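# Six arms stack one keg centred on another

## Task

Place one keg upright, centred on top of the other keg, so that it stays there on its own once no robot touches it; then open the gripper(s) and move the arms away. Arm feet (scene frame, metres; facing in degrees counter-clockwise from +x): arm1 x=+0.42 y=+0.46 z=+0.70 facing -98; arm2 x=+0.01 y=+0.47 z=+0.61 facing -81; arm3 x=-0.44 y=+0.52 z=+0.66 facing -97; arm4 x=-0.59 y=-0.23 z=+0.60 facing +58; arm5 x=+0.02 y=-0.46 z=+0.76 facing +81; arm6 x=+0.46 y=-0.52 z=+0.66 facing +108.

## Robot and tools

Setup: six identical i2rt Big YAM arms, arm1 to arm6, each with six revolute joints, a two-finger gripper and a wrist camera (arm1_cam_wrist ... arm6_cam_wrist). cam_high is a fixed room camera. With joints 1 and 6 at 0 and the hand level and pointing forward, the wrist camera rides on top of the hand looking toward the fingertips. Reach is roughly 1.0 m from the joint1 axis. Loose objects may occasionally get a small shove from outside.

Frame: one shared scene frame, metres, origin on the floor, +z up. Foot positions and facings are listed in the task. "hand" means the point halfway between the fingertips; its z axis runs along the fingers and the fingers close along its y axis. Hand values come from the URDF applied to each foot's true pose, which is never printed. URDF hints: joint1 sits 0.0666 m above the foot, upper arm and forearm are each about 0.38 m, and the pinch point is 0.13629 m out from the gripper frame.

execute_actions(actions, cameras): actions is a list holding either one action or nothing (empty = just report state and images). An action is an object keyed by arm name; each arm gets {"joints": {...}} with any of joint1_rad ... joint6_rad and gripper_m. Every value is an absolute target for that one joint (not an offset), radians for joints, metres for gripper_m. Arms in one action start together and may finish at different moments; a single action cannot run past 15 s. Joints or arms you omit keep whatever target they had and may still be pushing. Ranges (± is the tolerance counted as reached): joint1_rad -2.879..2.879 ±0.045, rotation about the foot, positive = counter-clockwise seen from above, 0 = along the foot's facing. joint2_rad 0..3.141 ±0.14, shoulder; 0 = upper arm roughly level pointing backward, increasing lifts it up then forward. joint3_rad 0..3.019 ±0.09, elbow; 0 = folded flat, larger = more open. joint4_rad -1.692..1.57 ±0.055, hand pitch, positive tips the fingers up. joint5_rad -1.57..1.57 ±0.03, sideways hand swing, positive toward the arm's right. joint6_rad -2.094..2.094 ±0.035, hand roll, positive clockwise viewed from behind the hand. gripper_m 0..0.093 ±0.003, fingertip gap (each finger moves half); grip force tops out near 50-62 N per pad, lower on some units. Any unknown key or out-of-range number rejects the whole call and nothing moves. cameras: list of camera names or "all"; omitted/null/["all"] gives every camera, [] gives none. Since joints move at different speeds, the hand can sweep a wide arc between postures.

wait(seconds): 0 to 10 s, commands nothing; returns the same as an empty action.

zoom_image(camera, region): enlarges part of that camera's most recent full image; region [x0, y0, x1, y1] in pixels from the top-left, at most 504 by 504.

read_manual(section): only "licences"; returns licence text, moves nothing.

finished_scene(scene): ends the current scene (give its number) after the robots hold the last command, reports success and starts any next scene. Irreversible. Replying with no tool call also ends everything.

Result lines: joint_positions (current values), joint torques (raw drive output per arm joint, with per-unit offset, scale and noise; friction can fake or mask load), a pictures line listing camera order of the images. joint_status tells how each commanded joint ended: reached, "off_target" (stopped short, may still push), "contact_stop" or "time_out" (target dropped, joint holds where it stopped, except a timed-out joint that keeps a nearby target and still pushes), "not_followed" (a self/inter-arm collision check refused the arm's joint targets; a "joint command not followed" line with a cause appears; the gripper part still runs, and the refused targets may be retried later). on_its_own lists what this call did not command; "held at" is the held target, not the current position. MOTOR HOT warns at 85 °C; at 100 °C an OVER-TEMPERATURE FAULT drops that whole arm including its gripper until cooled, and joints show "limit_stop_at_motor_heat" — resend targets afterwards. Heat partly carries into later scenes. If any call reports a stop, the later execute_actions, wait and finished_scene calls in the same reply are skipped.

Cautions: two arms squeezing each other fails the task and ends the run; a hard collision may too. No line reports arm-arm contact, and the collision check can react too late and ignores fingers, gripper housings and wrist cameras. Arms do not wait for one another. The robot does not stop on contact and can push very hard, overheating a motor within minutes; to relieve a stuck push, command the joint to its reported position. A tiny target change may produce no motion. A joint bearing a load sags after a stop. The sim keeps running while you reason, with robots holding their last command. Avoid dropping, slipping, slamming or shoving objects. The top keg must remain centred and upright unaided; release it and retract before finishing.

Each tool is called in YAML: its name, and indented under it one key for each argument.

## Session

execute_actions:
  actions: []

Scene clock: 0.00 s.
Joint torques (N m, as the arm reports them, + toward a larger angle): no reading
arm1.joint_positions: joint1_rad=+0.335 joint2_rad=+0.552 joint3_rad=+1.370 joint4_rad=-1.331 joint5_rad=+0.108 joint6_rad=-0.405 gripper_m=+0.094
arm1.joint_status: not commanded
arm1.hand: x=+0.4428 y=+0.2492 z=+1.2473 quat_wxyz=(-0.282, -0.424, -0.752, +0.418) (m; scene frame)
arm2.joint_positions: joint1_rad=-0.242 joint2_rad=+0.622 joint3_rad=+1.469 joint4_rad=-1.475 joint5_rad=-0.151 joint6_rad=+0.288 gripper_m=+0.095
arm2.joint_status: not commanded
arm2.hand: x=+0.0204 y=+0.2620 z=+1.1543 quat_wxyz=(-0.392, -0.713, -0.533, +0.232) (m; scene frame)
arm3.joint_positions: joint1_rad=+0.167 joint2_rad=+0.609 joint3_rad=+1.467 joint4_rad=-1.241 joint5_rad=+0.190 joint6_rad=+0.489 gripper_m=+0.095
arm3.joint_status: not commanded
arm3.hand: x=-0.4689 y=+0.2897 z=+1.2622 quat_wxyz=(-0.444, -0.729, -0.394, +0.340) (m; scene frame)
arm4.joint_positions: joint1_rad=-0.407 joint2_rad=+0.532 joint3_rad=+1.318 joint4_rad=-1.422 joint5_rad=-0.044 joint6_rad=-0.500 gripper_m=+0.094
arm4.joint_status: not commanded
arm4.hand: x=-0.4380 y=-0.1079 z=+1.1075 quat_wxyz=(-0.452, +0.478, -0.752, -0.036) (m; scene frame)
arm5.joint_positions: joint1_rad=+0.310 joint2_rad=+0.629 joint3_rad=+1.465 joint4_rad=-1.187 joint5_rad=+0.267 joint6_rad=+0.089 gripper_m=+0.095
arm5.joint_status: not commanded
arm5.hand: x=+0.0331 y=-0.2214 z=+1.3672 quat_wxyz=(-0.438, +0.536, -0.614, -0.380) (m; scene frame)
arm6.joint_positions: joint1_rad=-0.104 joint2_rad=+0.546 joint3_rad=+1.337 joint4_rad=-1.509 joint5_rad=-0.206 joint6_rad=+0.511 gripper_m=+0.094
arm6.joint_status: not commanded
arm6.hand: x=+0.3842 y=-0.3415 z=+1.1558 quat_wxyz=(-0.085, +0.572, -0.706, -0.408) (m; scene frame)
pictures: arm1_cam_wrist, arm2_cam_wrist, arm3_cam_wrist, arm4_cam_wrist, arm5_cam_wrist, arm6_cam_wrist, cam_high
Images, in order (width x height): arm1_cam_wrist 504x504, arm2_cam_wrist 504x504, arm3_cam_wrist 504x504, arm4_cam_wrist 504x504, arm5_cam_wrist 504x504, arm6_cam_wrist 504x504, cam_high 504x504.

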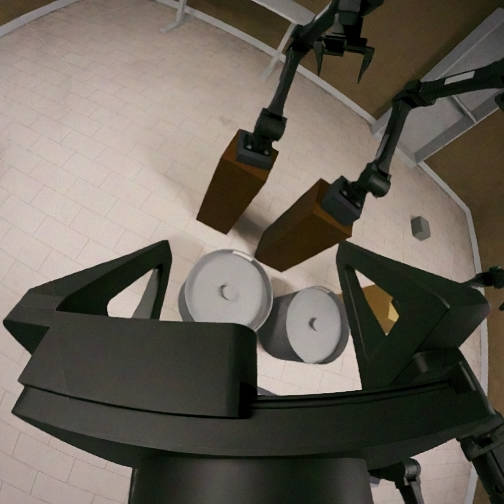

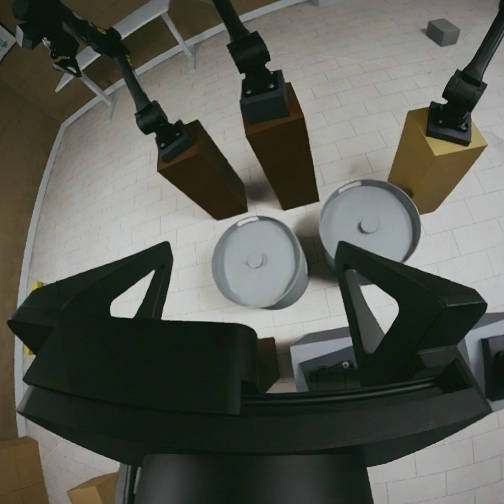

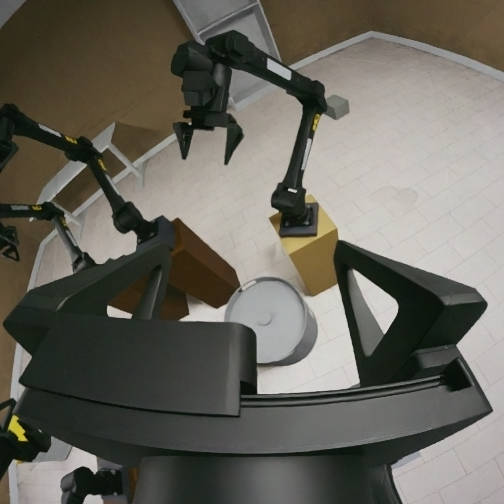

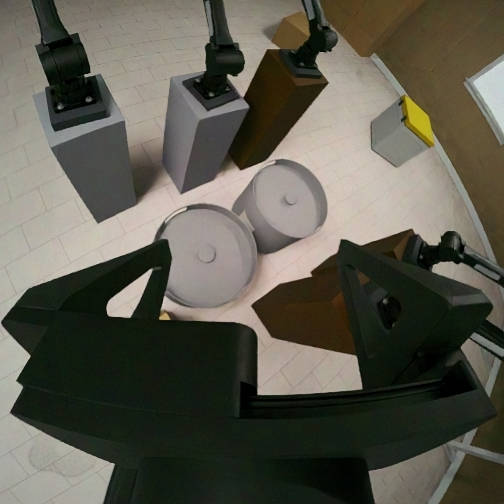

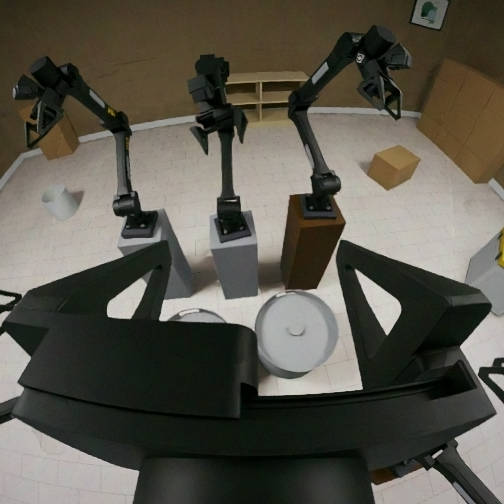

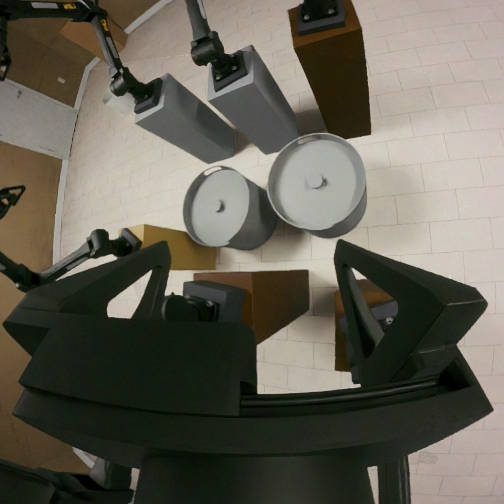

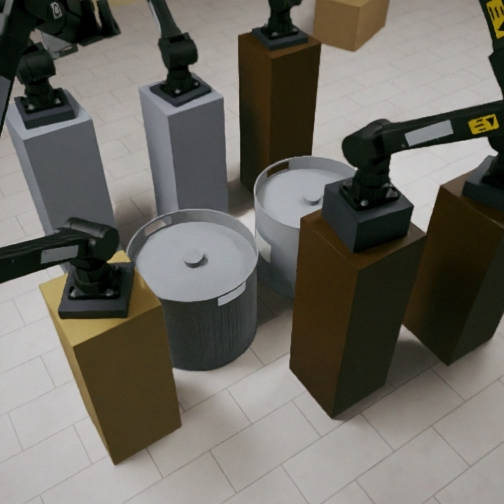

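execute_actions:
  actions:
    - {"arm2":{"joints":{"joint1_rad":-0.538,"joint2_rad":1.53,"joint3_rad":0.68,"joint4_rad":-0.8,"joint5_rad":0,"joint6_rad":-1.345}},"arm3":{"joints":{"joint1_rad":0.293,"joint2_rad":1.6,"joint3_rad":0.82,"joint4_rad":-0.9,"joint5_rad":0,"joint6_rad":0.95}},"arm4":{"joints":{"joint1_rad":-0.541,"joint2_rad":1.27,"joint3_rad":0.42,"joint4_rad":-0.75,"joint5_rad":0,"joint6_rad":1.44}},"arm5":{"joints":{"joint1_rad":0.472,"joint2_rad":1.835,"joint3_rad":0.7,"joint4_rad":-0.6,"joint5_rad":0,"joint6_rad":0.99}},"arm1":{"joints":{"joint1_rad":0.9,"joint2_rad":2.0,"joint3_rad":0.9,"joint4_rad":-0.4,"joint5_rad":0,"joint6_rad":-1.57,"gripper_m":0}},"arm6":{"joints":{"joint1_rad":-0.8,"joint2_rad":2.0,"joint3_rad":1.0,"joint4_rad":-0.5,"joint5_rad":0,"joint6_rad":1.57,"gripper_m":0}}}
  cameras: []

execute_actions:
  actions:
    - {"arm2":{"joints":{"joint2_rad":2.136,"joint3_rad":0.742,"joint4_rad":-0.17}},"arm3":{"joints":{"joint2_rad":2.316,"joint3_rad":0.938,"joint4_rad":-0.185}},"arm4":{"joints":{"joint2_rad":2.095,"joint3_rad":0.372,"joint4_rad":0.15}},"arm5":{"joints":{"joint2_rad":2.61,"joint3_rad":0.896,"joint4_rad":0.14}},"arm1":{"joints":{"joint1_rad":0.6,"joint2_rad":2.832,"joint3_rad":0.934,"joint4_rad":0.598}},"arm6":{"joints":{"joint1_rad":-0.55,"joint2_rad":2.72,"joint3_rad":1.13,"joint4_rad":0.38}}}
  cameras: ["arm2_cam_wrist","arm3_cam_wrist","arm4_cam_wrist","arm5_cam_wrist","cam_high"]

Scene clock: 5.70 s.
Joint torques (N m, as the arm reports them, + toward a larger angle): arm1=[  0.57 -13.14   4.37   0.69  -0.2   -0.01] | arm2=[-1.57 -6.04  7.78  0.77 -0.15 -0.07] | arm3=[ 0.33 -7.47  7.07  0.34 -0.01  0.17] | arm4=[-1.33 -0.82  6.66  0.76  0.27  0.11] | arm5=[  2.38 -14.09   4.57   0.48  -0.06   0.25] | arm6=[ -0.1  -16.19   4.19   0.26   0.18   0.07]
arm1.joint_positions: joint1_rad=+0.904 joint2_rad=+1.995 joint3_rad=+0.895 joint4_rad=-0.415 joint5_rad=+0.001 joint6_rad=-1.559 gripper_m=+0.000
arm1.joint_status: all done
arm1.hand: x=+0.7179 y=+0.1545 z=+0.5640 quat_wxyz=(-0.012, +0.371, -0.928, +0.025) (m; scene frame)
arm2.joint_positions: joint1_rad=-0.530 joint2_rad=+1.511 joint3_rad=+0.672 joint4_rad=-0.815 joint5_rad=-0.001 joint6_rad=-1.332 gripper_m=+0.095
arm2.joint_status: all done
arm2.hand: x=-0.0983 y=+0.1884 z=+0.5883 quat_wxyz=(-0.001, -0.297, -0.954, -0.044) (m; scene frame)
arm3.joint_positions: joint1_rad=+0.284 joint2_rad=+1.587 joint3_rad=+0.814 joint4_rad=-0.907 joint5_rad=+0.003 joint6_rad=+0.938 gripper_m=+0.095
arm3.joint_status: all done
arm3.hand: x=-0.3862 y=+0.1821 z=+0.6580 quat_wxyz=(+0.055, -0.921, -0.386, -0.017) (m; scene frame)
arm4.joint_positions: joint1_rad=-0.538 joint2_rad=+1.258 joint3_rad=+0.419 joint4_rad=-0.758 joint5_rad=-0.003 joint6_rad=+1.431 gripper_m=+0.094
arm4.joint_status: all done
arm4.hand: x=-0.3950 y=-0.1309 z=+0.5845 quat_wxyz=(+0.001, -0.462, -0.887, +0.011) (m; scene frame)
arm5.joint_positions: joint1_rad=+0.471 joint2_rad=+1.825 joint3_rad=+0.695 joint4_rad=-0.612 joint5_rad=+0.003 joint6_rad=+0.975 gripper_m=+0.095
arm5.joint_status: all done
arm5.hand: x=-0.0707 y=-0.1696 z=+0.6506 quat_wxyz=(+0.011, +0.434, -0.897, +0.083) (m; scene frame)
arm6.joint_positions: joint1_rad=-0.803 joint2_rad=+1.997 joint3_rad=+1.001 joint4_rad=-0.517 joint5_rad=+0.000 joint6_rad=+1.559 gripper_m=+0.001
arm6.joint_status: all done
arm6.hand: x=+0.6793 y=-0.1140 z=+0.5394 quat_wxyz=(-0.012, -0.237, -0.971, -0.024) (m; scene frame)
pictures: none
No camera images: the call's "cameras" was empty. Leave "cameras" out to get every camera's image.

Scene clock: 7.93 s.
Joint torques (N m, as the arm reports them, + toward a larger angle): arm1=[  0.34 -12.41  -2.45   1.23  -0.16   0.  ] | arm2=[-1.57 -9.8   2.94  0.92 -0.16 -0.06] | arm3=[  0.38 -12.35   2.14   0.75   0.     0.15] | arm4=[-1.16 -3.93 -1.09  0.81  0.26  0.09] | arm5=[  2.41 -18.86  -1.01   0.84  -0.03   0.19] | arm6=[ -2.3  -18.54   0.06   0.9    0.19   0.01]
arm1.joint_positions: joint1_rad=+0.609 joint2_rad=+2.831 joint3_rad=+0.932 joint4_rad=+0.581 joint5_rad=+0.000 joint6_rad=-1.559 gripper_m=+0.000
arm1.joint_status: all done
arm1.hand: x=+0.5772 y=+0.1581 z=+0.2837 quat_wxyz=(-0.032, +0.229, -0.965, +0.121) (m; scene frame)
arm2.joint_positions: joint1_rad=-0.530 joint2_rad=+2.119 joint3_rad=+0.733 joint4_rad=-0.185 joint5_rad=-0.001 joint6_rad=-1.333 gripper_m=+0.095
arm2.joint_status: all done
arm2.hand: x=-0.1149 y=+0.1468 z=+0.4016 quat_wxyz=(+0.001, -0.297, -0.955, -0.002) (m; scene frame)
arm3.joint_positions: joint1_rad=+0.284 joint2_rad=+2.316 joint3_rad=+0.931 joint4_rad=-0.199 joint5_rad=+0.003 joint6_rad=+0.939 gripper_m=+0.095
arm3.joint_status: all done
arm3.hand: x=-0.3751 y=+0.1308 z=+0.4027 quat_wxyz=(+0.008, -0.922, -0.386, -0.006) (m; scene frame)
arm4.joint_positions: joint1_rad=-0.538 joint2_rad=+2.079 joint3_rad=+0.373 joint4_rad=+0.142 joint5_rad=-0.003 joint6_rad=+1.432 gripper_m=+0.094
arm4.joint_status: all done
arm4.hand: x=-0.3955 y=-0.1339 z=+0.4068 quat_wxyz=(-0.009, -0.462, -0.887, -0.003) (m; scene frame)
arm5.joint_positions: joint1_rad=+0.471 joint2_rad=+2.612 joint3_rad=+0.891 joint4_rad=+0.127 joint5_rad=+0.003 joint6_rad=+0.976 gripper_m=+0.095
arm5.joint_status: all done
arm5.hand: x=-0.0765 y=-0.1529 z=+0.3982 quat_wxyz=(+0.001, +0.435, -0.900, +0.009) (m; scene frame)
arm6.joint_positions: joint1_rad=-0.540 joint2_rad=+2.735 joint3_rad=+1.127 joint4_rad=+0.361 joint5_rad=-0.002 joint6_rad=+1.561 gripper_m=+0.001
arm6.joint_status: all done
arm6.hand: x=+0.5677 y=-0.0758 z=+0.2601 quat_wxyz=(-0.023, -0.107, -0.982, -0.155) (m; scene frame)
pictures: arm2_cam_wrist, arm3_cam_wrist, arm4_cam_wrist, arm5_cam_wrist, cam_high
joint command not followed: on one or more control steps a check withheld the commanded joint targets of the arm1 arm, and it was not sent them on those steps.
cause: the commanded joint targets would bring a part of the robot too close to another arm (this arm's wrist (the part past joint 4) and the other arm's wrist (the part past joint 4)); next, command targets that bring no part of the robot closer to that arm.
Images, in order (width x height): arm2_cam_wrist 504x504, arm3_cam_wrist 504x504, arm4_cam_wrist 504x504, arm5_cam_wrist 504x504, cam_high 504x504.

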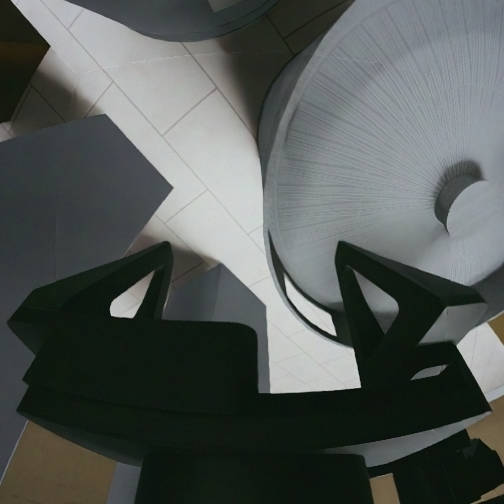

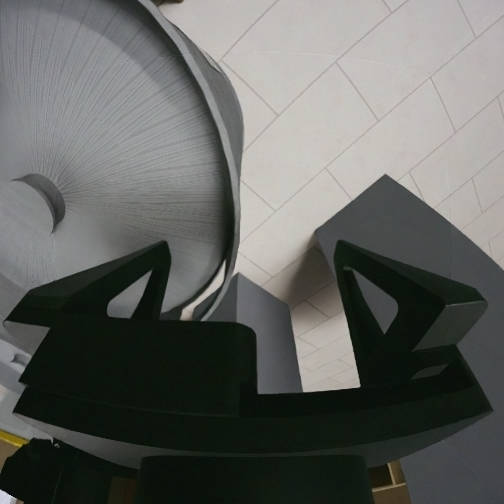

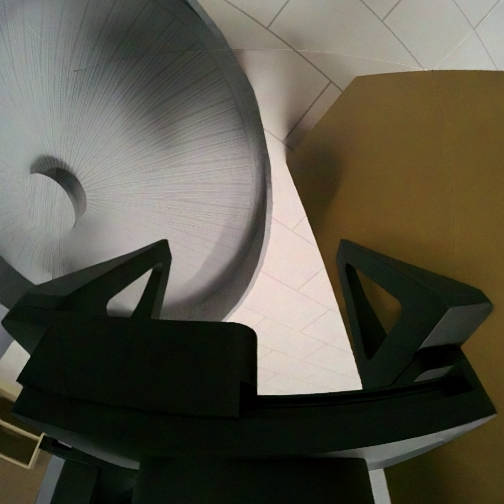

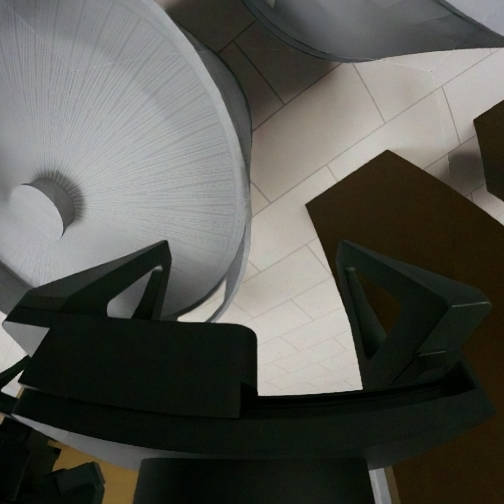

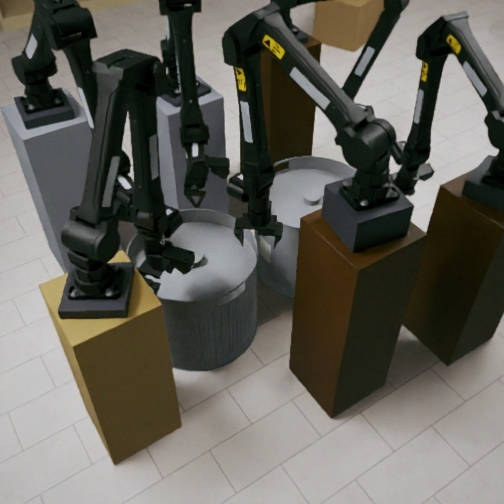

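execute_actions:
  actions:
    - {"arm2":{"joints":{"joint1_rad":-0.55,"joint2_rad":2.266,"joint3_rad":0.80,"joint4_rad":-0.11}},"arm3":{"joints":{"joint2_rad":2.432,"joint3_rad":1.0,"joint4_rad":-0.143}},"arm4":{"joints":{"joint1_rad":-0.575,"joint6_rad":1.4,"joint2_rad":2.29,"joint3_rad":0.405,"joint4_rad":0.29,"gripper_m":0.07}},"arm5":{"joints":{"joint1_rad":0.495,"joint2_rad":2.722,"joint3_rad":0.96,"joint4_rad":0.185}},"arm1":{"joints":{"joint1_rad":0.3}},"arm6":{"joints":{"joint1_rad":-0.35}}}
  cameras: []

execute_actions:
  actions:
    - {"arm2":{"joints":{"joint2_rad":2.345,"joint3_rad":0.83,"joint4_rad":-0.075}},"arm3":{"joints":{"joint2_rad":2.5,"joint3_rad":1.035,"joint4_rad":-0.12}},"arm4":{"joints":{"joint2_rad":2.39,"joint3_rad":0.445,"joint4_rad":0.35}},"arm5":{"joints":{"joint2_rad":2.79,"joint3_rad":1.01}}}
  cameras: []

execute_actions:
  actions:
    - {"arm2":{"joints":{"joint2_rad":2.415,"joint3_rad":0.862,"joint4_rad":-0.02}},"arm3":{"joints":{"joint2_rad":2.568,"joint3_rad":1.076,"joint4_rad":-0.078}},"arm4":{"joints":{"joint2_rad":2.49,"joint3_rad":0.485,"joint4_rad":0.42}},"arm5":{"joints":{"joint2_rad":2.858,"joint3_rad":1.062,"joint4_rad":0.217}}}
  cameras: ["arm2_cam_wrist","arm3_cam_wrist","arm4_cam_wrist","arm5_cam_wrist"]

Scene clock: 11.77 s.
Joint torques (N m, as the arm reports them, + toward a larger angle): arm1=[  1.81 -12.49  -2.45   1.27  -0.15   0.02] | arm2=[ -2.17 -10.32   1.72   0.77  -0.15  -0.06] | arm3=[  0.37 -11.91   1.18   0.56   0.     0.15] | arm4=[-1.26 -4.99 -3.05  0.77  0.24 -0.05] | arm5=[  2.65 -17.34  -1.66   0.54  -0.07   0.19] | arm6=[ -0.13 -19.11   0.29   0.8   -0.2   -0.14]
arm1.joint_positions: joint1_rad=+0.289 joint2_rad=+2.831 joint3_rad=+0.932 joint4_rad=+0.581 joint5_rad=+0.000 joint6_rad=-1.559 gripper_m=+0.000
arm1.joint_status: all done
arm1.hand: x=+0.4739 y=+0.1243 z=+0.2834 quat_wxyz=(-0.011, +0.072, -0.990, +0.124) (m; scene frame)
arm2.joint_positions: joint1_rad=-0.535 joint2_rad=+2.247 joint3_rad=+0.798 joint4_rad=-0.120 joint5_rad=-0.001 joint6_rad=-1.333 gripper_m=+0.095
arm2.joint_status: all done
arm2.hand: x=-0.1207 y=+0.1372 z=+0.3630 quat_wxyz=(+0.001, -0.300, -0.954, -0.001) (m; scene frame)
arm3.joint_positions: joint1_rad=+0.284 joint2_rad=+2.424 joint3_rad=+0.999 joint4_rad=-0.151 joint5_rad=+0.003 joint6_rad=+0.939 gripper_m=+0.095
arm3.joint_status: all done
arm3.hand: x=-0.3730 y=+0.1207 z=+0.3657 quat_wxyz=(+0.004, -0.922, -0.386, -0.005) (m; scene frame)
arm4.joint_positions: joint1_rad=-0.571 joint2_rad=+2.280 joint3_rad=+0.411 joint4_rad=+0.282 joint5_rad=-0.003 joint6_rad=+1.409 gripper_m=+0.070
arm4.joint_status: all done
arm4.hand: x=-0.4023 y=-0.1457 z=+0.3654 quat_wxyz=(-0.002, -0.467, -0.884, +0.006) (m; scene frame)
arm5.joint_positions: joint1_rad=+0.491 joint2_rad=+2.712 joint3_rad=+0.963 joint4_rad=+0.178 joint5_rad=+0.003 joint6_rad=+0.976 gripper_m=+0.095
arm5.joint_status: all done
arm5.hand: x=-0.0847 y=-0.1486 z=+0.3632 quat_wxyz=(-0.001, +0.444, -0.896, -0.002) (m; scene frame)
arm6.joint_positions: joint1_rad=-0.351 joint2_rad=+2.735 joint3_rad=+1.125 joint4_rad=+0.361 joint5_rad=+0.008 joint6_rad=+1.576 gripper_m=+0.000
arm6.joint_status: all done
arm6.hand: x=+0.4834 y=-0.0653 z=+0.2592 quat_wxyz=(-0.011, -0.023, -0.988, -0.155) (m; scene frame)
pictures: none
No camera images: the call's "cameras" was empty. Leave "cameras" out to get every camera's image.

Scene clock: 12.63 s.
Joint torques (N m, as the arm reports them, + toward a larger angle): arm1=[  1.65 -12.19  -2.5    1.23  -0.15   0.02] | arm2=[ -2.14 -10.76   0.99   0.83  -0.15  -0.05] | arm3=[  0.35 -11.93   1.35   0.63   0.     0.15] | arm4=[-1.42 -4.95 -3.39  0.7   0.24 -0.05] | arm5=[  2.04 -17.26  -1.64   0.32  -0.04   0.24] | arm6=[  0.28 -18.65   0.28   0.93  -0.2   -0.12]
arm1.joint_positions: joint1_rad=+0.289 joint2_rad=+2.831 joint3_rad=+0.932 joint4_rad=+0.581 joint5_rad=+0.000 joint6_rad=-1.559 gripper_m=+0.000
arm1.joint_status: not commanded
arm1.hand: x=+0.4739 y=+0.1243 z=+0.2834 quat_wxyz=(-0.011, +0.072, -0.990, +0.124) (m; scene frame)
arm2.joint_positions: joint1_rad=-0.535 joint2_rad=+2.324 joint3_rad=+0.829 joint4_rad=-0.087 joint5_rad=-0.001 joint6_rad=-1.333 gripper_m=+0.095
arm2.joint_status: all done
arm2.hand: x=-0.1201 y=+0.1391 z=+0.3384 quat_wxyz=(+0.001, -0.300, -0.954, -0.008) (m; scene frame)
arm3.joint_positions: joint1_rad=+0.284 joint2_rad=+2.487 joint3_rad=+1.028 joint4_rad=-0.131 joint5_rad=+0.003 joint6_rad=+0.939 gripper_m=+0.095
arm3.joint_status: all done
arm3.hand: x=-0.3735 y=+0.1254 z=+0.3428 quat_wxyz=(+0.010, -0.922, -0.386, -0.006) (m; scene frame)
arm4.joint_positions: joint1_rad=-0.571 joint2_rad=+2.375 joint3_rad=+0.449 joint4_rad=+0.343 joint5_rad=-0.003 joint6_rad=+1.408 gripper_m=+0.070
arm4.joint_status: all done
arm4.hand: x=-0.3998 y=-0.1449 z=+0.3431 quat_wxyz=(-0.003, -0.466, -0.885, +0.004) (m; scene frame)
arm5.joint_positions: joint1_rad=+0.491 joint2_rad=+2.775 joint3_rad=+1.009 joint4_rad=+0.178 joint5_rad=+0.003 joint6_rad=+0.976 gripper_m=+0.095
arm5.joint_status: all done
arm5.hand: x=-0.0832 y=-0.1532 z=+0.3409 quat_wxyz=(+0.000, +0.444, -0.896, +0.006) (m; scene frame)
arm6.joint_positions: joint1_rad=-0.351 joint2_rad=+2.735 joint3_rad=+1.125 joint4_rad=+0.361 joint5_rad=+0.008 joint6_rad=+1.576 gripper_m=+0.000
arm6.joint_status: not commanded
arm6.hand: x=+0.4834 y=-0.0653 z=+0.2592 quat_wxyz=(-0.011, -0.023, -0.988, -0.155) (m; scene frame)
pictures: none
No camera images: the call's "cameras" was empty. Leave "cameras" out to get every camera's image.

Scene clock: 13.40 s.
Joint torques (N m, as the arm reports them, + toward a larger angle): arm1=[  1.65 -12.35  -2.42   1.24  -0.14   0.02] | arm2=[ -2.21 -10.92   0.77   0.92  -0.16  -0.06] | arm3=[  0.39 -11.81   0.92   0.61   0.     0.15] | arm4=[-1.3  -5.38 -4.02  0.86  0.25 -0.04] | arm5=[  2.3  -17.37  -1.81   0.68  -0.08   0.19] | arm6=[  0.47 -19.39   0.24   0.67  -0.18  -0.15]
arm1.joint_positions: joint1_rad=+0.289 joint2_rad=+2.831 joint3_rad=+0.932 joint4_rad=+0.581 joint5_rad=+0.000 joint6_rad=-1.559 gripper_m=+0.000
arm1.joint_status: not commanded
arm1.hand: x=+0.4739 y=+0.1243 z=+0.2834 quat_wxyz=(-0.011, +0.072, -0.990, +0.124) (m; scene frame)
arm2.joint_positions: joint1_rad=-0.535 joint2_rad=+2.391 joint3_rad=+0.862 joint4_rad=-0.034 joint5_rad=-0.001 joint6_rad=-1.333 gripper_m=+0.095
arm2.joint_status: all done
arm2.hand: x=-0.1223 y=+0.1336 z=+0.3163 quat_wxyz=(+0.001, -0.300, -0.954, +0.002) (m; scene frame)
arm3.joint_positions: joint1_rad=+0.284 joint2_rad=+2.554 joint3_rad=+1.073 joint4_rad=-0.089 joint5_rad=+0.003 joint6_rad=+0.939 gripper_m=+0.095
arm3.joint_status: all done
arm3.hand: x=-0.3721 y=+0.1182 z=+0.3187 quat_wxyz=(+0.001, -0.922, -0.386, -0.004) (m; scene frame)
arm4.joint_positions: joint1_rad=-0.571 joint2_rad=+2.475 joint3_rad=+0.489 joint4_rad=+0.413 joint5_rad=-0.003 joint6_rad=+1.408 gripper_m=+0.070
arm4.joint_status: all done
arm4.hand: x=-0.3988 y=-0.1448 z=+0.3186 quat_wxyz=(-0.006, -0.466, -0.885, +0.001) (m; scene frame)
arm5.joint_positions: joint1_rad=+0.491 joint2_rad=+2.843 joint3_rad=+1.062 joint4_rad=+0.207 joint5_rad=+0.003 joint6_rad=+0.976 gripper_m=+0.095
arm5.joint_status: all done
arm5.hand: x=-0.0836 y=-0.1519 z=+0.3161 quat_wxyz=(-0.001, +0.444, -0.896, +0.000) (m; scene frame)
arm6.joint_positions: joint1_rad=-0.351 joint2_rad=+2.735 joint3_rad=+1.125 joint4_rad=+0.361 joint5_rad=+0.008 joint6_rad=+1.576 gripper_m=+0.000
arm6.joint_status: not commanded
arm6.hand: x=+0.4834 y=-0.0653 z=+0.2592 quat_wxyz=(-0.011, -0.023, -0.988, -0.155) (m; scene frame)
pictures: arm2_cam_wrist, arm3_cam_wrist, arm4_cam_wrist, arm5_cam_wrist
Images, in order (width x height): arm2_cam_wrist 504x504, arm3_cam_wrist 504x504, arm4_cam_wrist 504x504, arm5_cam_wrist 504x504.

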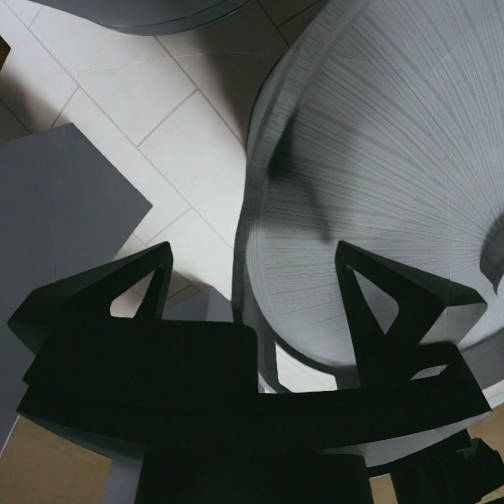

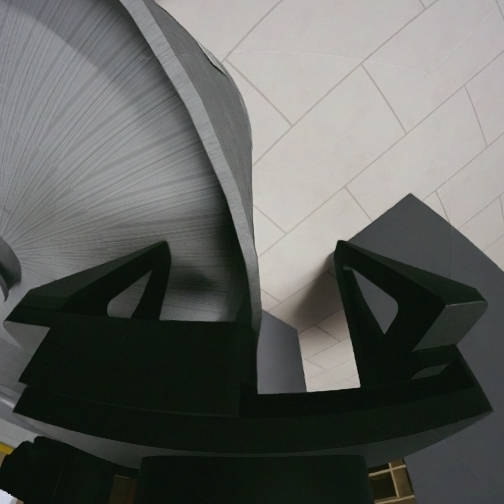

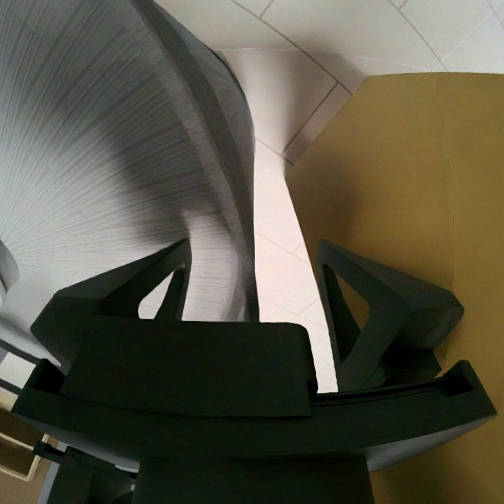

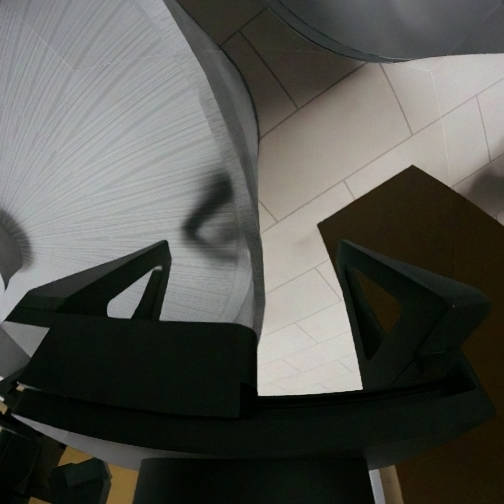

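execute_actions:
  actions:
    - {"arm2":{"joints":{"gripper_m":0,"joint4_rad":-0.07}},"arm3":{"joints":{"gripper_m":0}},"arm4":{"joints":{"gripper_m":0}},"arm5":{"joints":{"gripper_m":0}}}
  cameras: []

execute_actions:
  actions:
    - {"arm2":{"joints":{"joint2_rad":2.165,"joint3_rad":0.805,"joint4_rad":-0.107}},"arm3":{"joints":{"joint2_rad":2.315,"joint3_rad":1.018,"joint4_rad":-0.143}},"arm4":{"joints":{"joint2_rad":2.225,"joint3_rad":0.385,"joint4_rad":0.3}},"arm5":{"joints":{"joint2_rad":2.622,"joint3_rad":0.945,"joint4_rad":0.187}}}
  cameras: []

execute_actions:
  actions:
    - {"arm2":{"joints":{"joint1_rad":-0.585,"joint6_rad":-1.38,"joint2_rad":1.956,"joint3_rad":0.66,"joint4_rad":-0.164}},"arm3":{"joints":{"joint1_rad":0.305,"joint6_rad":0.96,"joint2_rad":2.13,"joint3_rad":0.836,"joint4_rad":-0.151}},"arm4":{"joints":{"joint1_rad":-0.41,"joint6_rad":1.566,"joint2_rad":1.915,"joint3_rad":0.393,"joint4_rad":0.02}},"arm5":{"joints":{"joint1_rad":0.455,"joint6_rad":0.95,"joint2_rad":2.428,"joint3_rad":0.935,"joint4_rad":0.029}}}
  cameras: ["cam_high"]

execute_actions:
  actions:
    - {"arm2":{"joints":{"joint2_rad":1.679,"joint3_rad":0.662,"joint4_rad":-0.415}},"arm3":{"joints":{"joint2_rad":1.884,"joint3_rad":0.80,"joint4_rad":-0.341}},"arm4":{"joints":{"joint2_rad":1.526,"joint3_rad":0.41,"joint4_rad":-0.347}},"arm5":{"joints":{"joint2_rad":2.188,"joint3_rad":0.832,"joint4_rad":-0.095}}}
  cameras: []

execute_actions:
  actions:
    - {"arm2":{"joints":{"joint2_rad":1.434,"joint3_rad":0.722,"joint4_rad":-0.694}},"arm3":{"joints":{"joint2_rad":1.651,"joint3_rad":0.82,"joint4_rad":-0.57}},"arm4":{"joints":{"joint2_rad":1.198,"joint3_rad":0.50,"joint4_rad":-0.731}},"arm5":{"joints":{"joint2_rad":1.938,"joint3_rad":0.782,"joint4_rad":-0.275}}}
  cameras: []

execute_actions:
  actions:
    - {"arm2":{"joints":{"joint2_rad":1.269,"joint3_rad":0.814,"joint4_rad":-0.933}},"arm3":{"joints":{"joint2_rad":1.478,"joint3_rad":0.88,"joint4_rad":-0.785}},"arm4":{"joints":{"joint2_rad":1.006,"joint3_rad":0.62,"joint4_rad":-1.025}},"arm5":{"joints":{"joint2_rad":1.725,"joint3_rad":0.786,"joint4_rad":-0.472}}}
  cameras: ["cam_high"]

Scene clock: 16.93 s.
Joint torques (N m, as the arm reports them, + toward a larger angle): arm1=[  1.77 -12.5   -2.43   1.25  -0.16   0.02] | arm2=[ -2.18 -10.71   0.76  -0.04  -0.14   0.02] | arm3=[  0.34 -12.     0.87   0.63  -0.04   0.3 ] | arm4=[-1.32 -5.14 -3.97  0.66  0.24  0.2 ] | arm5=[  2.69 -17.46  -1.72   0.7   -0.19   0.08] | arm6=[ -0.28 -18.27   0.33   0.96  -0.16  -0.18]
arm1.joint_positions: joint1_rad=+0.289 joint2_rad=+2.831 joint3_rad=+0.932 joint4_rad=+0.581 joint5_rad=+0.000 joint6_rad=-1.559 gripper_m=+0.000
arm1.joint_status: not commanded
arm1.hand: x=+0.4739 y=+0.1243 z=+0.2834 quat_wxyz=(-0.011, +0.072, -0.990, +0.124) (m; scene frame)
arm2.joint_positions: joint1_rad=-0.535 joint2_rad=+2.392 joint3_rad=+0.860 joint4_rad=-0.056 joint5_rad=-0.001 joint6_rad=-1.341 gripper_m=+0.002
arm2.joint_status: all done
arm2.hand: x=-0.1199 y=+0.1396 z=+0.3161 quat_wxyz=(+0.000, -0.296, -0.955, -0.010) (m; scene frame)
arm3.joint_positions: joint1_rad=+0.284 joint2_rad=+2.554 joint3_rad=+1.073 joint4_rad=-0.088 joint5_rad=+0.004 joint6_rad=+0.923 gripper_m=+0.002
arm3.joint_status: all done
arm3.hand: x=-0.3723 y=+0.1181 z=+0.3187 quat_wxyz=(+0.001, -0.919, -0.393, -0.004) (m; scene frame)
arm4.joint_positions: joint1_rad=-0.571 joint2_rad=+2.475 joint3_rad=+0.490 joint4_rad=+0.415 joint5_rad=-0.002 joint6_rad=+1.379 gripper_m=+0.002
arm4.joint_status: all done
arm4.hand: x=-0.3979 y=-0.1444 z=+0.3185 quat_wxyz=(-0.007, -0.453, -0.891, +0.000) (m; scene frame)
arm5.joint_positions: joint1_rad=+0.491 joint2_rad=+2.844 joint3_rad=+1.060 joint4_rad=+0.207 joint5_rad=+0.006 joint6_rad=+0.986 gripper_m=+0.002
arm5.joint_status: all done
arm5.hand: x=-0.0825 y=-0.1534 z=+0.3159 quat_wxyz=(-0.002, +0.439, -0.898, +0.001) (m; scene frame)
arm6.joint_positions: joint1_rad=-0.351 joint2_rad=+2.735 joint3_rad=+1.125 joint4_rad=+0.361 joint5_rad=+0.008 joint6_rad=+1.576 gripper_m=+0.000
arm6.joint_status: not commanded
arm6.hand: x=+0.4834 y=-0.0653 z=+0.2592 quat_wxyz=(-0.011, -0.023, -0.988, -0.155) (m; scene frame)
pictures: none
No camera images: the call's "cameras" was empty. Leave "cameras" out to get every camera's image.

Scene clock: 18.03 s.
Joint torques (N m, as the arm reports them, + toward a larger angle): arm1=[  1.46 -12.74  -2.49   1.24  -0.15   0.03] | arm2=[ -2.16 -18.89   2.08   0.18  -0.25   0.03] | arm3=[  0.4  -21.07   2.13   0.21  -0.02   0.3 ] | arm4=[ -1.31 -10.65  -5.51   0.66   0.3    0.2 ] | arm5=[  3.17 -29.36  -3.85   0.14  -0.17   0.08] | arm6=[ -0.54 -19.06   0.11   1.07  -0.23  -0.1 ]
arm1.joint_positions: joint1_rad=+0.289 joint2_rad=+2.831 joint3_rad=+0.932 joint4_rad=+0.581 joint5_rad=+0.000 joint6_rad=-1.559 gripper_m=+0.000
arm1.joint_status: not commanded
arm1.hand: x=+0.4739 y=+0.1243 z=+0.2834 quat_wxyz=(-0.011, +0.072, -0.990, +0.124) (m; scene frame)
arm2.joint_positions: joint1_rad=-0.535 joint2_rad=+2.260 joint3_rad=+0.797 joint4_rad=-0.100 joint5_rad=+0.001 joint6_rad=-1.342 gripper_m=+0.002
arm2.joint_status: all done
arm2.hand: x=-0.1210 y=+0.1378 z=+0.3587 quat_wxyz=(+0.003, -0.296, -0.955, +0.002) (m; scene frame)
arm3.joint_positions: joint1_rad=+0.284 joint2_rad=+2.431 joint3_rad=+1.007 joint4_rad=-0.140 joint5_rad=+0.004 joint6_rad=+0.923 gripper_m=+0.002
arm3.joint_status: all done
arm3.hand: x=-0.3725 y=+0.1166 z=+0.3633 quat_wxyz=(-0.001, -0.919, -0.394, -0.003) (m; scene frame)
arm4.joint_positions: joint1_rad=-0.571 joint2_rad=+2.296 joint3_rad=+0.421 joint4_rad=+0.295 joint5_rad=-0.004 joint6_rad=+1.380 gripper_m=+0.002
arm4.joint_status: all done
arm4.hand: x=-0.3993 y=-0.1440 z=+0.3612 quat_wxyz=(-0.003, -0.454, -0.891, +0.003) (m; scene frame)
arm5.joint_positions: joint1_rad=+0.492 joint2_rad=+2.729 joint3_rad=+0.969 joint4_rad=+0.188 joint5_rad=+0.004 joint6_rad=+0.990 gripper_m=+0.002
arm5.joint_status: all done
arm5.hand: x=-0.0837 y=-0.1516 z=+0.3576 quat_wxyz=(-0.001, +0.438, -0.899, -0.001) (m; scene frame)
arm6.joint_positions: joint1_rad=-0.351 joint2_rad=+2.735 joint3_rad=+1.125 joint4_rad=+0.361 joint5_rad=+0.008 joint6_rad=+1.576 gripper_m=+0.000
arm6.joint_status: not commanded
arm6.hand: x=+0.4834 y=-0.0653 z=+0.2592 quat_wxyz=(-0.011, -0.023, -0.988, -0.155) (m; scene frame)
pictures: none
No camera images: the call's "cameras" was empty. Leave "cameras" out to get every camera's image.

Scene clock: 19.10 s.
Joint torques (N m, as the arm reports them, + toward a larger angle): arm1=[  2.07 -12.64  -2.48   1.19  -0.17   0.02] | arm2=[ -1.12 -15.24   4.43   0.83  -0.33   0.12] | arm3=[ -0.57 -18.29   3.24   0.62   0.07   0.19] | arm4=[ -1.76 -10.84  -0.83   0.16   0.36   0.15] | arm5=[  1.65 -31.36  -1.23  -0.07  -0.06   0.01] | arm6=[ -0.43 -19.     0.32   0.62  -0.24  -0.06]
arm1.joint_positions: joint1_rad=+0.289 joint2_rad=+2.831 joint3_rad=+0.932 joint4_rad=+0.581 joint5_rad=+0.000 joint6_rad=-1.559 gripper_m=+0.000
arm1.joint_status: not commanded
arm1.hand: x=+0.4739 y=+0.1243 z=+0.2834 quat_wxyz=(-0.011, +0.072, -0.990, +0.124) (m; scene frame)
arm2.joint_positions: joint1_rad=-0.582 joint2_rad=+2.027 joint3_rad=+0.633 joint4_rad=-0.175 joint5_rad=+0.003 joint6_rad=-1.386 gripper_m=+0.002
arm2.joint_status: all done
arm2.hand: x=-0.1197 y=+0.1816 z=+0.4235 quat_wxyz=(+0.003, -0.296, -0.955, -0.002) (m; scene frame)
arm3.joint_positions: joint1_rad=+0.307 joint2_rad=+2.228 joint3_rad=+0.813 joint4_rad=-0.161 joint5_rad=+0.002 joint6_rad=+0.945 gripper_m=+0.002
arm3.joint_status: all done
arm3.hand: x=-0.3716 y=+0.1628 z=+0.4269 quat_wxyz=(+0.004, -0.919, -0.394, -0.005) (m; scene frame)
arm4.joint_positions: joint1_rad=-0.402 joint2_rad=+2.000 joint3_rad=+0.403 joint4_rad=+0.026 joint5_rad=-0.005 joint6_rad=+1.550 gripper_m=+0.002
arm4.joint_status: all done
arm4.hand: x=-0.3977 y=-0.0991 z=+0.4214 quat_wxyz=(-0.006, -0.454, -0.891, -0.001) (m; scene frame)
arm5.joint_positions: joint1_rad=+0.452 joint2_rad=+2.544 joint3_rad=+0.949 joint4_rad=+0.037 joint5_rad=+0.004 joint6_rad=+0.952 gripper_m=+0.002
arm5.joint_status: all done
arm5.hand: x=-0.0836 y=-0.1069 z=+0.4182 quat_wxyz=(-0.002, +0.438, -0.899, -0.008) (m; scene frame)
arm6.joint_positions: joint1_rad=-0.351 joint2_rad=+2.735 joint3_rad=+1.125 joint4_rad=+0.361 joint5_rad=+0.008 joint6_rad=+1.576 gripper_m=+0.000
arm6.joint_status: not commanded
arm6.hand: x=+0.4834 y=-0.0653 z=+0.2592 quat_wxyz=(-0.011, -0.023, -0.988, -0.155) (m; scene frame)
pictures: cam_high
Images, in order (width x height): cam_high 504x504.

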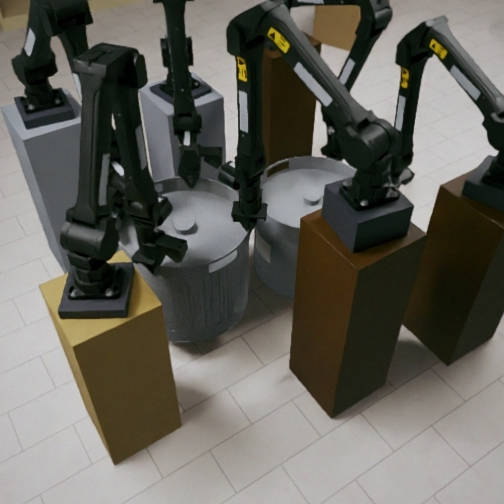

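Scene clock: 20.13 s.
Joint torques (N m, as the arm reports them, + toward a larger angle): arm1=[  1.46 -12.31  -2.42   1.23  -0.15   0.03] | arm2=[ -1.36 -15.08   8.37   0.5   -0.17   0.1 ] | arm3=[ -0.56 -17.73   5.83   0.48  -0.07   0.17] | arm4=[-0.82 -8.83  6.26  0.04 -0.03  0.18] | arm5=[  2.14 -30.42   1.38   0.3    0.2    0.02] | arm6=[ -0.67 -19.94   0.4    0.7   -0.24  -0.14]
arm1.joint_positions: joint1_rad=+0.289 joint2_rad=+2.831 joint3_rad=+0.932 joint4_rad=+0.581 joint5_rad=+0.000 joint6_rad=-1.559 gripper_m=+0.000
arm1.joint_status: not commanded
arm1.hand: x=+0.4739 y=+0.1243 z=+0.2834 quat_wxyz=(-0.011, +0.072, -0.990, +0.124) (m; scene frame)
arm2.joint_positions: joint1_rad=-0.581 joint2_rad=+1.759 joint3_rad=+0.619 joint4_rad=-0.418 joint5_rad=-0.001 joint6_rad=-1.384 gripper_m=+0.002
arm2.joint_status: all done
arm2.hand: x=-0.1207 y=+0.1764 z=+0.5018 quat_wxyz=(+0.002, -0.297, -0.955, +0.004) (m; scene frame)
arm3.joint_positions: joint1_rad=+0.307 joint2_rad=+1.988 joint3_rad=+0.768 joint4_rad=-0.347 joint5_rad=+0.005 joint6_rad=+0.946 gripper_m=+0.002
arm3.joint_status: all done
arm3.hand: x=-0.3721 y=+0.1575 z=+0.5059 quat_wxyz=(+0.000, -0.919, -0.393, -0.003) (m; scene frame)
arm4.joint_positions: joint1_rad=-0.411 joint2_rad=+1.608 joint3_rad=+0.374 joint4_rad=-0.339 joint5_rad=+0.005 joint6_rad=+1.546 gripper_m=+0.002
arm4.joint_status: all done
arm4.hand: x=-0.3984 y=-0.1028 z=+0.5024 quat_wxyz=(-0.010, -0.456, -0.890, +0.003) (m; scene frame)
arm5.joint_positions: joint1_rad=+0.456 joint2_rad=+2.302 joint3_rad=+0.830 joint4_rad=-0.093 joint5_rad=-0.003 joint6_rad=+0.957 gripper_m=+0.002
arm5.joint_status: all done
arm5.hand: x=-0.0852 y=-0.1101 z=+0.4997 quat_wxyz=(+0.002, +0.437, -0.899, -0.005) (m; scene frame)
arm6.joint_positions: joint1_rad=-0.351 joint2_rad=+2.735 joint3_rad=+1.125 joint4_rad=+0.361 joint5_rad=+0.008 joint6_rad=+1.576 gripper_m=+0.000
arm6.joint_status: not commanded
arm6.hand: x=+0.4834 y=-0.0653 z=+0.2592 quat_wxyz=(-0.011, -0.023, -0.988, -0.155) (m; scene frame)
pictures: none
No camera images: the call's "cameras" was empty. Leave "cameras" out to get every camera's image.

Scene clock: 21.13 s.
Joint torques (N m, as the arm reports them, + toward a larger angle): arm1=[  1.99 -12.3   -2.46   1.24  -0.15   0.  ] | arm2=[ -1.74 -12.66  13.5    0.17  -0.29   0.04] | arm3=[ -0.46 -16.8    9.62   0.6    0.04   0.16] | arm4=[-0.76 -5.92 13.23 -0.75 -0.08  0.19] | arm5=[  2.61 -28.8    4.43   0.21   0.26  -0.05] | arm6=[ -0.16 -18.58   0.34   0.77  -0.24  -0.09]
arm1.joint_positions: joint1_rad=+0.289 joint2_rad=+2.831 joint3_rad=+0.932 joint4_rad=+0.581 joint5_rad=+0.000 joint6_rad=-1.559 gripper_m=+0.000
arm1.joint_status: not commanded
arm1.hand: x=+0.4739 y=+0.1243 z=+0.2834 quat_wxyz=(-0.011, +0.072, -0.990, +0.124) (m; scene frame)
arm2.joint_positions: joint1_rad=-0.581 joint2_rad=+1.506 joint3_rad=+0.648 joint4_rad=-0.684 joint5_rad=+0.002 joint6_rad=-1.379 gripper_m=+0.002
arm2.joint_status: all done
arm2.hand: x=-0.1210 y=+0.1760 z=+0.5830 quat_wxyz=(+0.004, -0.299, -0.954, +0.012) (m; scene frame)
arm3.joint_positions: joint1_rad=+0.307 joint2_rad=+1.756 joint3_rad=+0.768 joint4_rad=-0.579 joint5_rad=+0.002 joint6_rad=+0.948 gripper_m=+0.002
arm3.joint_status: all done
arm3.hand: x=-0.3725 y=+0.1572 z=+0.5865 quat_wxyz=(+0.000, -0.920, -0.392, -0.004) (m; scene frame)
arm4.joint_positions: joint1_rad=-0.411 joint2_rad=+1.263 joint3_rad=+0.415 joint4_rad=-0.705 joint5_rad=+0.006 joint6_rad=+1.546 gripper_m=+0.002
arm4.joint_status: all done
arm4.hand: x=-0.3997 y=-0.1025 z=+0.5822 quat_wxyz=(-0.015, -0.456, -0.890, -0.005) (m; scene frame)
arm5.joint_positions: joint1_rad=+0.460 joint2_rad=+2.054 joint3_rad=+0.764 joint4_rad=-0.274 joint5_rad=-0.003 joint6_rad=+0.962 gripper_m=+0.002
arm5.joint_status: all done
arm5.hand: x=-0.0867 y=-0.1093 z=+0.5803 quat_wxyz=(+0.002, +0.436, -0.900, -0.007) (m; scene frame)
arm6.joint_positions: joint1_rad=-0.351 joint2_rad=+2.735 joint3_rad=+1.125 joint4_rad=+0.361 joint5_rad=+0.008 joint6_rad=+1.576 gripper_m=+0.000
arm6.joint_status: not commanded
arm6.hand: x=+0.4834 y=-0.0653 z=+0.2592 quat_wxyz=(-0.011, -0.023, -0.988, -0.155) (m; scene frame)
pictures: none
No camera images: the call's "cameras" was empty. Leave "cameras" out to get every camera's image.

Scene clock: 23.37 s.
Joint torques (N m, as the arm reports them, + toward a larger angle): arm1=[  1.6  -12.46  -2.35   1.28  -0.17   0.  ] | arm2=[ -0.97 -11.84  17.01   0.07  -0.3    0.05] | arm3=[ -0.4  -14.64  15.17  -0.39   0.24   0.13] | arm4=[-1.04 -4.84 16.5  -0.81  0.13  0.15] | arm5=[  2.01 -28.31   7.52  -0.03   0.22  -0.09] | arm6=[  0.41 -19.37   0.13   0.98  -0.22  -0.08]
arm1.joint_positions: joint1_rad=+0.289 joint2_rad=+2.831 joint3_rad=+0.932 joint4_rad=+0.581 joint5_rad=+0.000 joint6_rad=-1.559 gripper_m=+0.000
arm1.joint_status: not commanded
arm1.hand: x=+0.4739 y=+0.1243 z=+0.2834 quat_wxyz=(-0.011, +0.072, -0.990, +0.124) (m; scene frame)
arm2.joint_positions: joint1_rad=-0.584 joint2_rad=+1.338 joint3_rad=+0.719 joint4_rad=-0.920 joint5_rad=+0.003 joint6_rad=-1.379 gripper_m=+0.002
arm2.joint_status: joint3_rad time_out (moved +0.071 of +0.166); the others done
arm2.on_its_own: joint3_rad reads +0.719 and still pushes toward +0.814 since a time_out
arm2.hand: x=-0.1209 y=+0.1784 z=+0.6523 quat_wxyz=(+0.005, -0.301, -0.954, +0.013) (m; scene frame)
arm3.joint_positions: joint1_rad=+0.307 joint2_rad=+1.568 joint3_rad=+0.784 joint4_rad=-0.764 joint5_rad=-0.003 joint6_rad=+0.952 gripper_m=+0.002
arm3.joint_status: joint3_rad time_out (moved +0.016 of +0.112); the others done
arm3.on_its_own: joint3_rad reads +0.784 and still pushes toward +0.880 since a time_out
arm3.hand: x=-0.3731 y=+0.1615 z=+0.6552 quat_wxyz=(-0.011, -0.920, -0.391, -0.005) (m; scene frame)
arm4.joint_positions: joint1_rad=-0.408 joint2_rad=+1.068 joint3_rad=+0.517 joint4_rad=-0.997 joint5_rad=+0.000 joint6_rad=+1.550 gripper_m=+0.002
arm4.joint_status: joint3_rad time_out (moved +0.102 of +0.205); the others done
arm4.on_its_own: joint3_rad reads +0.517 and still pushes toward +0.620 since a time_out
arm4.hand: x=-0.4009 y=-0.1000 z=+0.6518 quat_wxyz=(-0.013, -0.457, -0.889, -0.009) (m; scene frame)
arm5.joint_positions: joint1_rad=+0.460 joint2_rad=+1.846 joint3_rad=+0.756 joint4_rad=-0.468 joint5_rad=-0.002 joint6_rad=+0.965 gripper_m=+0.002
arm5.joint_status: all done
arm5.hand: x=-0.0876 y=-0.1058 z=+0.6507 quat_wxyz=(+0.001, +0.435, -0.900, -0.009) (m; scene frame)
arm6.joint_positions: joint1_rad=-0.351 joint2_rad=+2.735 joint3_rad=+1.125 joint4_rad=+0.361 joint5_rad=+0.008 joint6_rad=+1.576 gripper_m=+0.000
arm6.joint_status: not commanded
arm6.hand: x=+0.4834 y=-0.0653 z=+0.2592 quat_wxyz=(-0.011, -0.023, -0.988, -0.155) (m; scene frame)
pictures: cam_high
Images, in order (width x height): cam_high 504x504.

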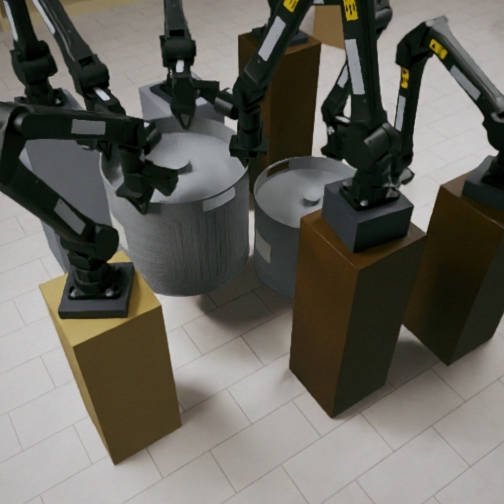

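execute_actions:
  actions:
    - {"arm2":{"joints":{"joint2_rad":1.17,"joint3_rad":0.915,"joint4_rad":-1.126}},"arm3":{"joints":{"joint2_rad":1.359,"joint3_rad":0.956,"joint4_rad":-0.968}},"arm4":{"joints":{"joint2_rad":0.909,"joint3_rad":0.74,"joint4_rad":-1.236}},"arm5":{"joints":{"joint2_rad":1.558,"joint3_rad":0.82,"joint4_rad":-0.655}},"arm1":{"joints":{"joint1_rad":-0.05,"joint3_rad":0.97,"joint4_rad":0.68}},"arm6":{"joints":{"joint1_rad":-0.1,"joint4_rad":0.45}}}
  cameras: ["cam_high"]

Scene clock: 26.50 s.
Joint torques (N m, as the arm reports them, + toward a larger angle): arm1=[  0.86 -12.77  -1.39   1.88   0.18   0.23] | arm2=[ -1.15 -12.27  18.49  -0.33   0.     0.  ] | arm3=[ -0.42 -14.59  17.42  -0.77   0.34   0.07] | arm4=[-0.99 -4.37 18.11 -0.79 -0.11  0.1 ] | arm5=[  1.47 -26.8   12.54  -0.72   0.22  -0.25] | arm6=[  0.95 -18.88   1.01   1.23  -0.2   -0.31]
arm1.joint_positions: joint1_rad=-0.048 joint2_rad=+2.831 joint3_rad=+0.959 joint4_rad=+0.654 joint5_rad=-0.009 joint6_rad=-1.580 gripper_m=+0.000
arm1.joint_status: all done
arm1.hand: x=+0.3550 y=+0.0922 z=+0.2872 quat_wxyz=(+0.012, -0.083, -0.981, +0.174) (m; scene frame)
arm2.joint_positions: joint1_rad=-0.584 joint2_rad=+1.250 joint3_rad=+0.815 joint4_rad=-1.102 joint5_rad=-0.004 joint6_rad=-1.374 gripper_m=+0.002
arm2.joint_status: joint3_rad time_out (moved +0.095 of +0.196); the others done
arm2.on_its_own: joint3_rad reads +0.815 and still pushes toward +0.915 since a time_out
arm2.hand: x=-0.1205 y=+0.1759 z=+0.7094 quat_wxyz=(+0.001, -0.303, -0.953, +0.014) (m; scene frame)
arm3.joint_positions: joint1_rad=+0.307 joint2_rad=+1.456 joint3_rad=+0.847 joint4_rad=-0.935 joint5_rad=-0.006 joint6_rad=+0.958 gripper_m=+0.002
arm3.joint_status: joint3_rad time_out (moved +0.063 of +0.172); the others done
arm3.on_its_own: joint3_rad reads +0.847 and still pushes toward +0.956 since a time_out
arm3.hand: x=-0.3730 y=+0.1602 z=+0.7115 quat_wxyz=(-0.013, -0.922, -0.388, -0.006) (m; scene frame)
arm4.joint_positions: joint1_rad=-0.408 joint2_rad=+0.970 joint3_rad=+0.625 joint4_rad=-1.209 joint5_rad=+0.007 joint6_rad=+1.556 gripper_m=+0.002
arm4.joint_status: joint3_rad time_out (moved +0.108 of +0.223); the others done
arm4.on_its_own: joint3_rad reads +0.625 and still pushes toward +0.738 since a time_out
arm4.hand: x=-0.4031 y=-0.1018 z=+0.7087 quat_wxyz=(-0.015, -0.459, -0.888, -0.005) (m; scene frame)
arm5.joint_positions: joint1_rad=+0.467 joint2_rad=+1.677 joint3_rad=+0.756 joint4_rad=-0.625 joint5_rad=-0.003 joint6_rad=+0.976 gripper_m=+0.003
arm5.joint_status: all done
arm5.hand: x=-0.0889 y=-0.1097 z=+0.7087 quat_wxyz=(+0.000, +0.433, -0.901, -0.015) (m; scene frame)
arm6.joint_positions: joint1_rad=-0.111 joint2_rad=+2.736 joint3_rad=+1.117 joint4_rad=+0.421 joint5_rad=+0.007 joint6_rad=+1.596 gripper_m=+0.000
arm6.joint_status: all done
arm6.hand: x=+0.3719 y=-0.0651 z=+0.2624 quat_wxyz=(+0.014, +0.086, -0.980, -0.180) (m; scene frame)
pictures: cam_high
Images, in order (width x height): cam_high 504x504.

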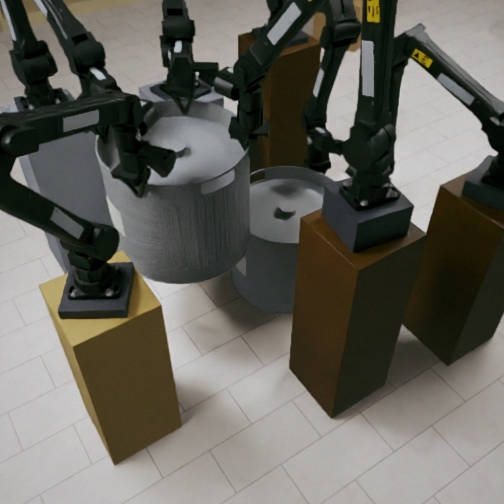

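execute_actions:
  actions:
    - {"arm1":{"joints":{"joint1_rad":-0.29,"joint2_rad":2.85,"joint3_rad":1.06,"joint4_rad":0.7}},"arm6":{"joints":{"joint1_rad":0.14}},"arm2":{"joints":{"joint1_rad":-0.114,"joint6_rad":-0.91,"joint2_rad":1.155,"joint3_rad":0.89,"joint4_rad":-1.13}},"arm3":{"joints":{"joint1_rad":0.631,"joint6_rad":1.275,"joint2_rad":1.5,"joint3_rad":1.146,"joint4_rad":-0.998}},"arm4":{"joints":{"joint1_rad":-0.678,"joint6_rad":1.28,"joint2_rad":1.245,"joint3_rad":1.02,"joint4_rad":-1.146}},"arm5":{"joints":{"joint1_rad":0.043,"joint6_rad":0.55,"joint2_rad":1.51,"joint3_rad":0.742,"joint4_rad":-0.633}}}
  cameras: ["cam_high","arm1_cam_wrist","arm6_cam_wrist"]

Scene clock: 30.13 s.
Joint torques (N m, as the arm reports them, + toward a larger angle): arm1=[ -1.05 -14.15   0.59   2.26   0.42   0.29] | arm2=[ -0.51 -11.07  17.43   0.47   0.02   0.07] | arm3=[ -0.87 -17.86  17.83  -0.72   0.31  -0.09] | arm4=[ -0.63 -11.26  17.79  -0.95  -0.08   0.02] | arm5=[  1.38 -25.31  11.34   0.11   0.02  -0.23] | arm6=[  0.2  -19.14   1.46   1.41  -0.17  -0.17]
arm1.joint_positions: joint1_rad=-0.266 joint2_rad=+2.862 joint3_rad=+1.029 joint4_rad=+0.667 joint5_rad=-0.015 joint6_rad=-1.583 gripper_m=+0.000
arm1.joint_status: all done
arm1.hand: x=+0.2672 y=+0.0896 z=+0.2758 quat_wxyz=(+0.033, -0.186, -0.962, +0.197) (m; scene frame)
arm2.joint_positions: joint1_rad=-0.119 joint2_rad=+1.225 joint3_rad=+0.802 joint4_rad=-1.130 joint5_rad=-0.004 joint6_rad=-0.910 gripper_m=+0.002
arm2.joint_status: all done
arm2.hand: x=+0.0246 y=+0.1596 z=+0.7119 quat_wxyz=(-0.004, -0.303, -0.953, +0.006) (m; scene frame)
arm3.joint_positions: joint1_rad=+0.640 joint2_rad=+1.611 joint3_rad=+1.027 joint4_rad=-0.967 joint5_rad=-0.005 joint6_rad=+1.290 gripper_m=+0.002
arm3.joint_status: joint3_rad time_out (moved +0.180 of +0.299); the others done
arm3.on_its_own: joint3_rad reads +1.027 and still pushes toward +1.140 since a time_out
arm3.hand: x=-0.2282 y=+0.1474 z=+0.7126 quat_wxyz=(-0.009, -0.921, -0.388, -0.009) (m; scene frame)
arm4.joint_positions: joint1_rad=-0.683 joint2_rad=+1.339 joint3_rad=+0.896 joint4_rad=-1.116 joint5_rad=+0.005 joint6_rad=+1.280 gripper_m=+0.002
arm4.joint_status: joint3_rad time_out (moved +0.270 of +0.395); the others done
arm4.on_its_own: joint3_rad reads +0.896 and still pushes toward +1.008 since a time_out
arm4.hand: x=-0.2605 y=-0.1187 z=+0.7095 quat_wxyz=(-0.014, -0.459, -0.888, -0.002) (m; scene frame)
arm5.joint_positions: joint1_rad=+0.062 joint2_rad=+1.626 joint3_rad=+0.685 joint4_rad=-0.625 joint5_rad=+0.001 joint6_rad=+0.574 gripper_m=+0.002
arm5.joint_status: all done
arm5.hand: x=+0.0555 y=-0.1250 z=+0.7087 quat_wxyz=(-0.002, +0.432, -0.902, -0.004) (m; scene frame)
arm6.joint_positions: joint1_rad=+0.135 joint2_rad=+2.737 joint3_rad=+1.107 joint4_rad=+0.421 joint5_rad=+0.006 joint6_rad=+1.587 gripper_m=+0.001
arm6.joint_status: all done
arm6.hand: x=+0.2656 y=-0.1072 z=+0.2610 quat_wxyz=(+0.036, +0.209, -0.962, -0.170) (m; scene frame)
pictures: arm1_cam_wrist, arm6_cam_wrist, cam_high
Images, in order (width x height): arm1_cam_wrist 504x504, arm6_cam_wrist 504x504, cam_high 504x504.

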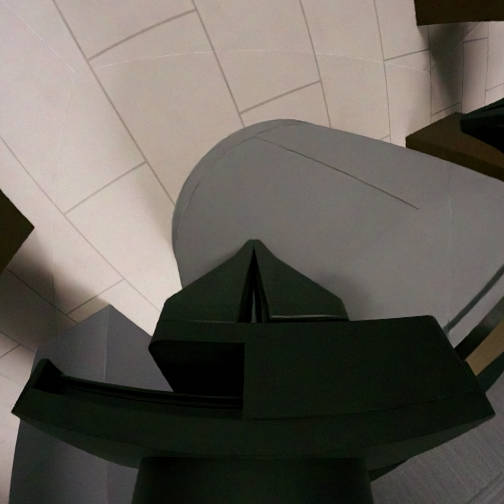

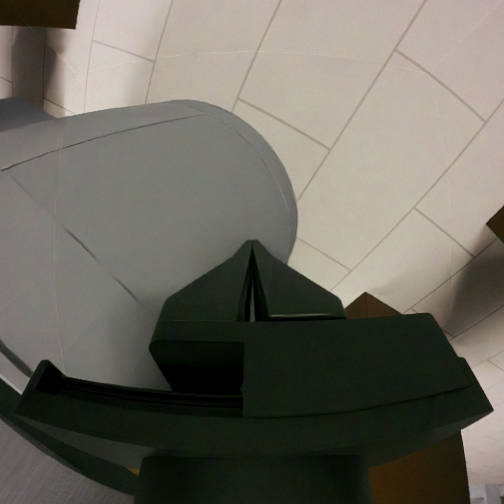

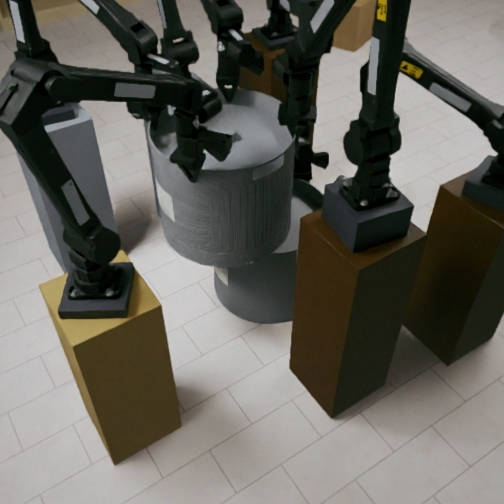

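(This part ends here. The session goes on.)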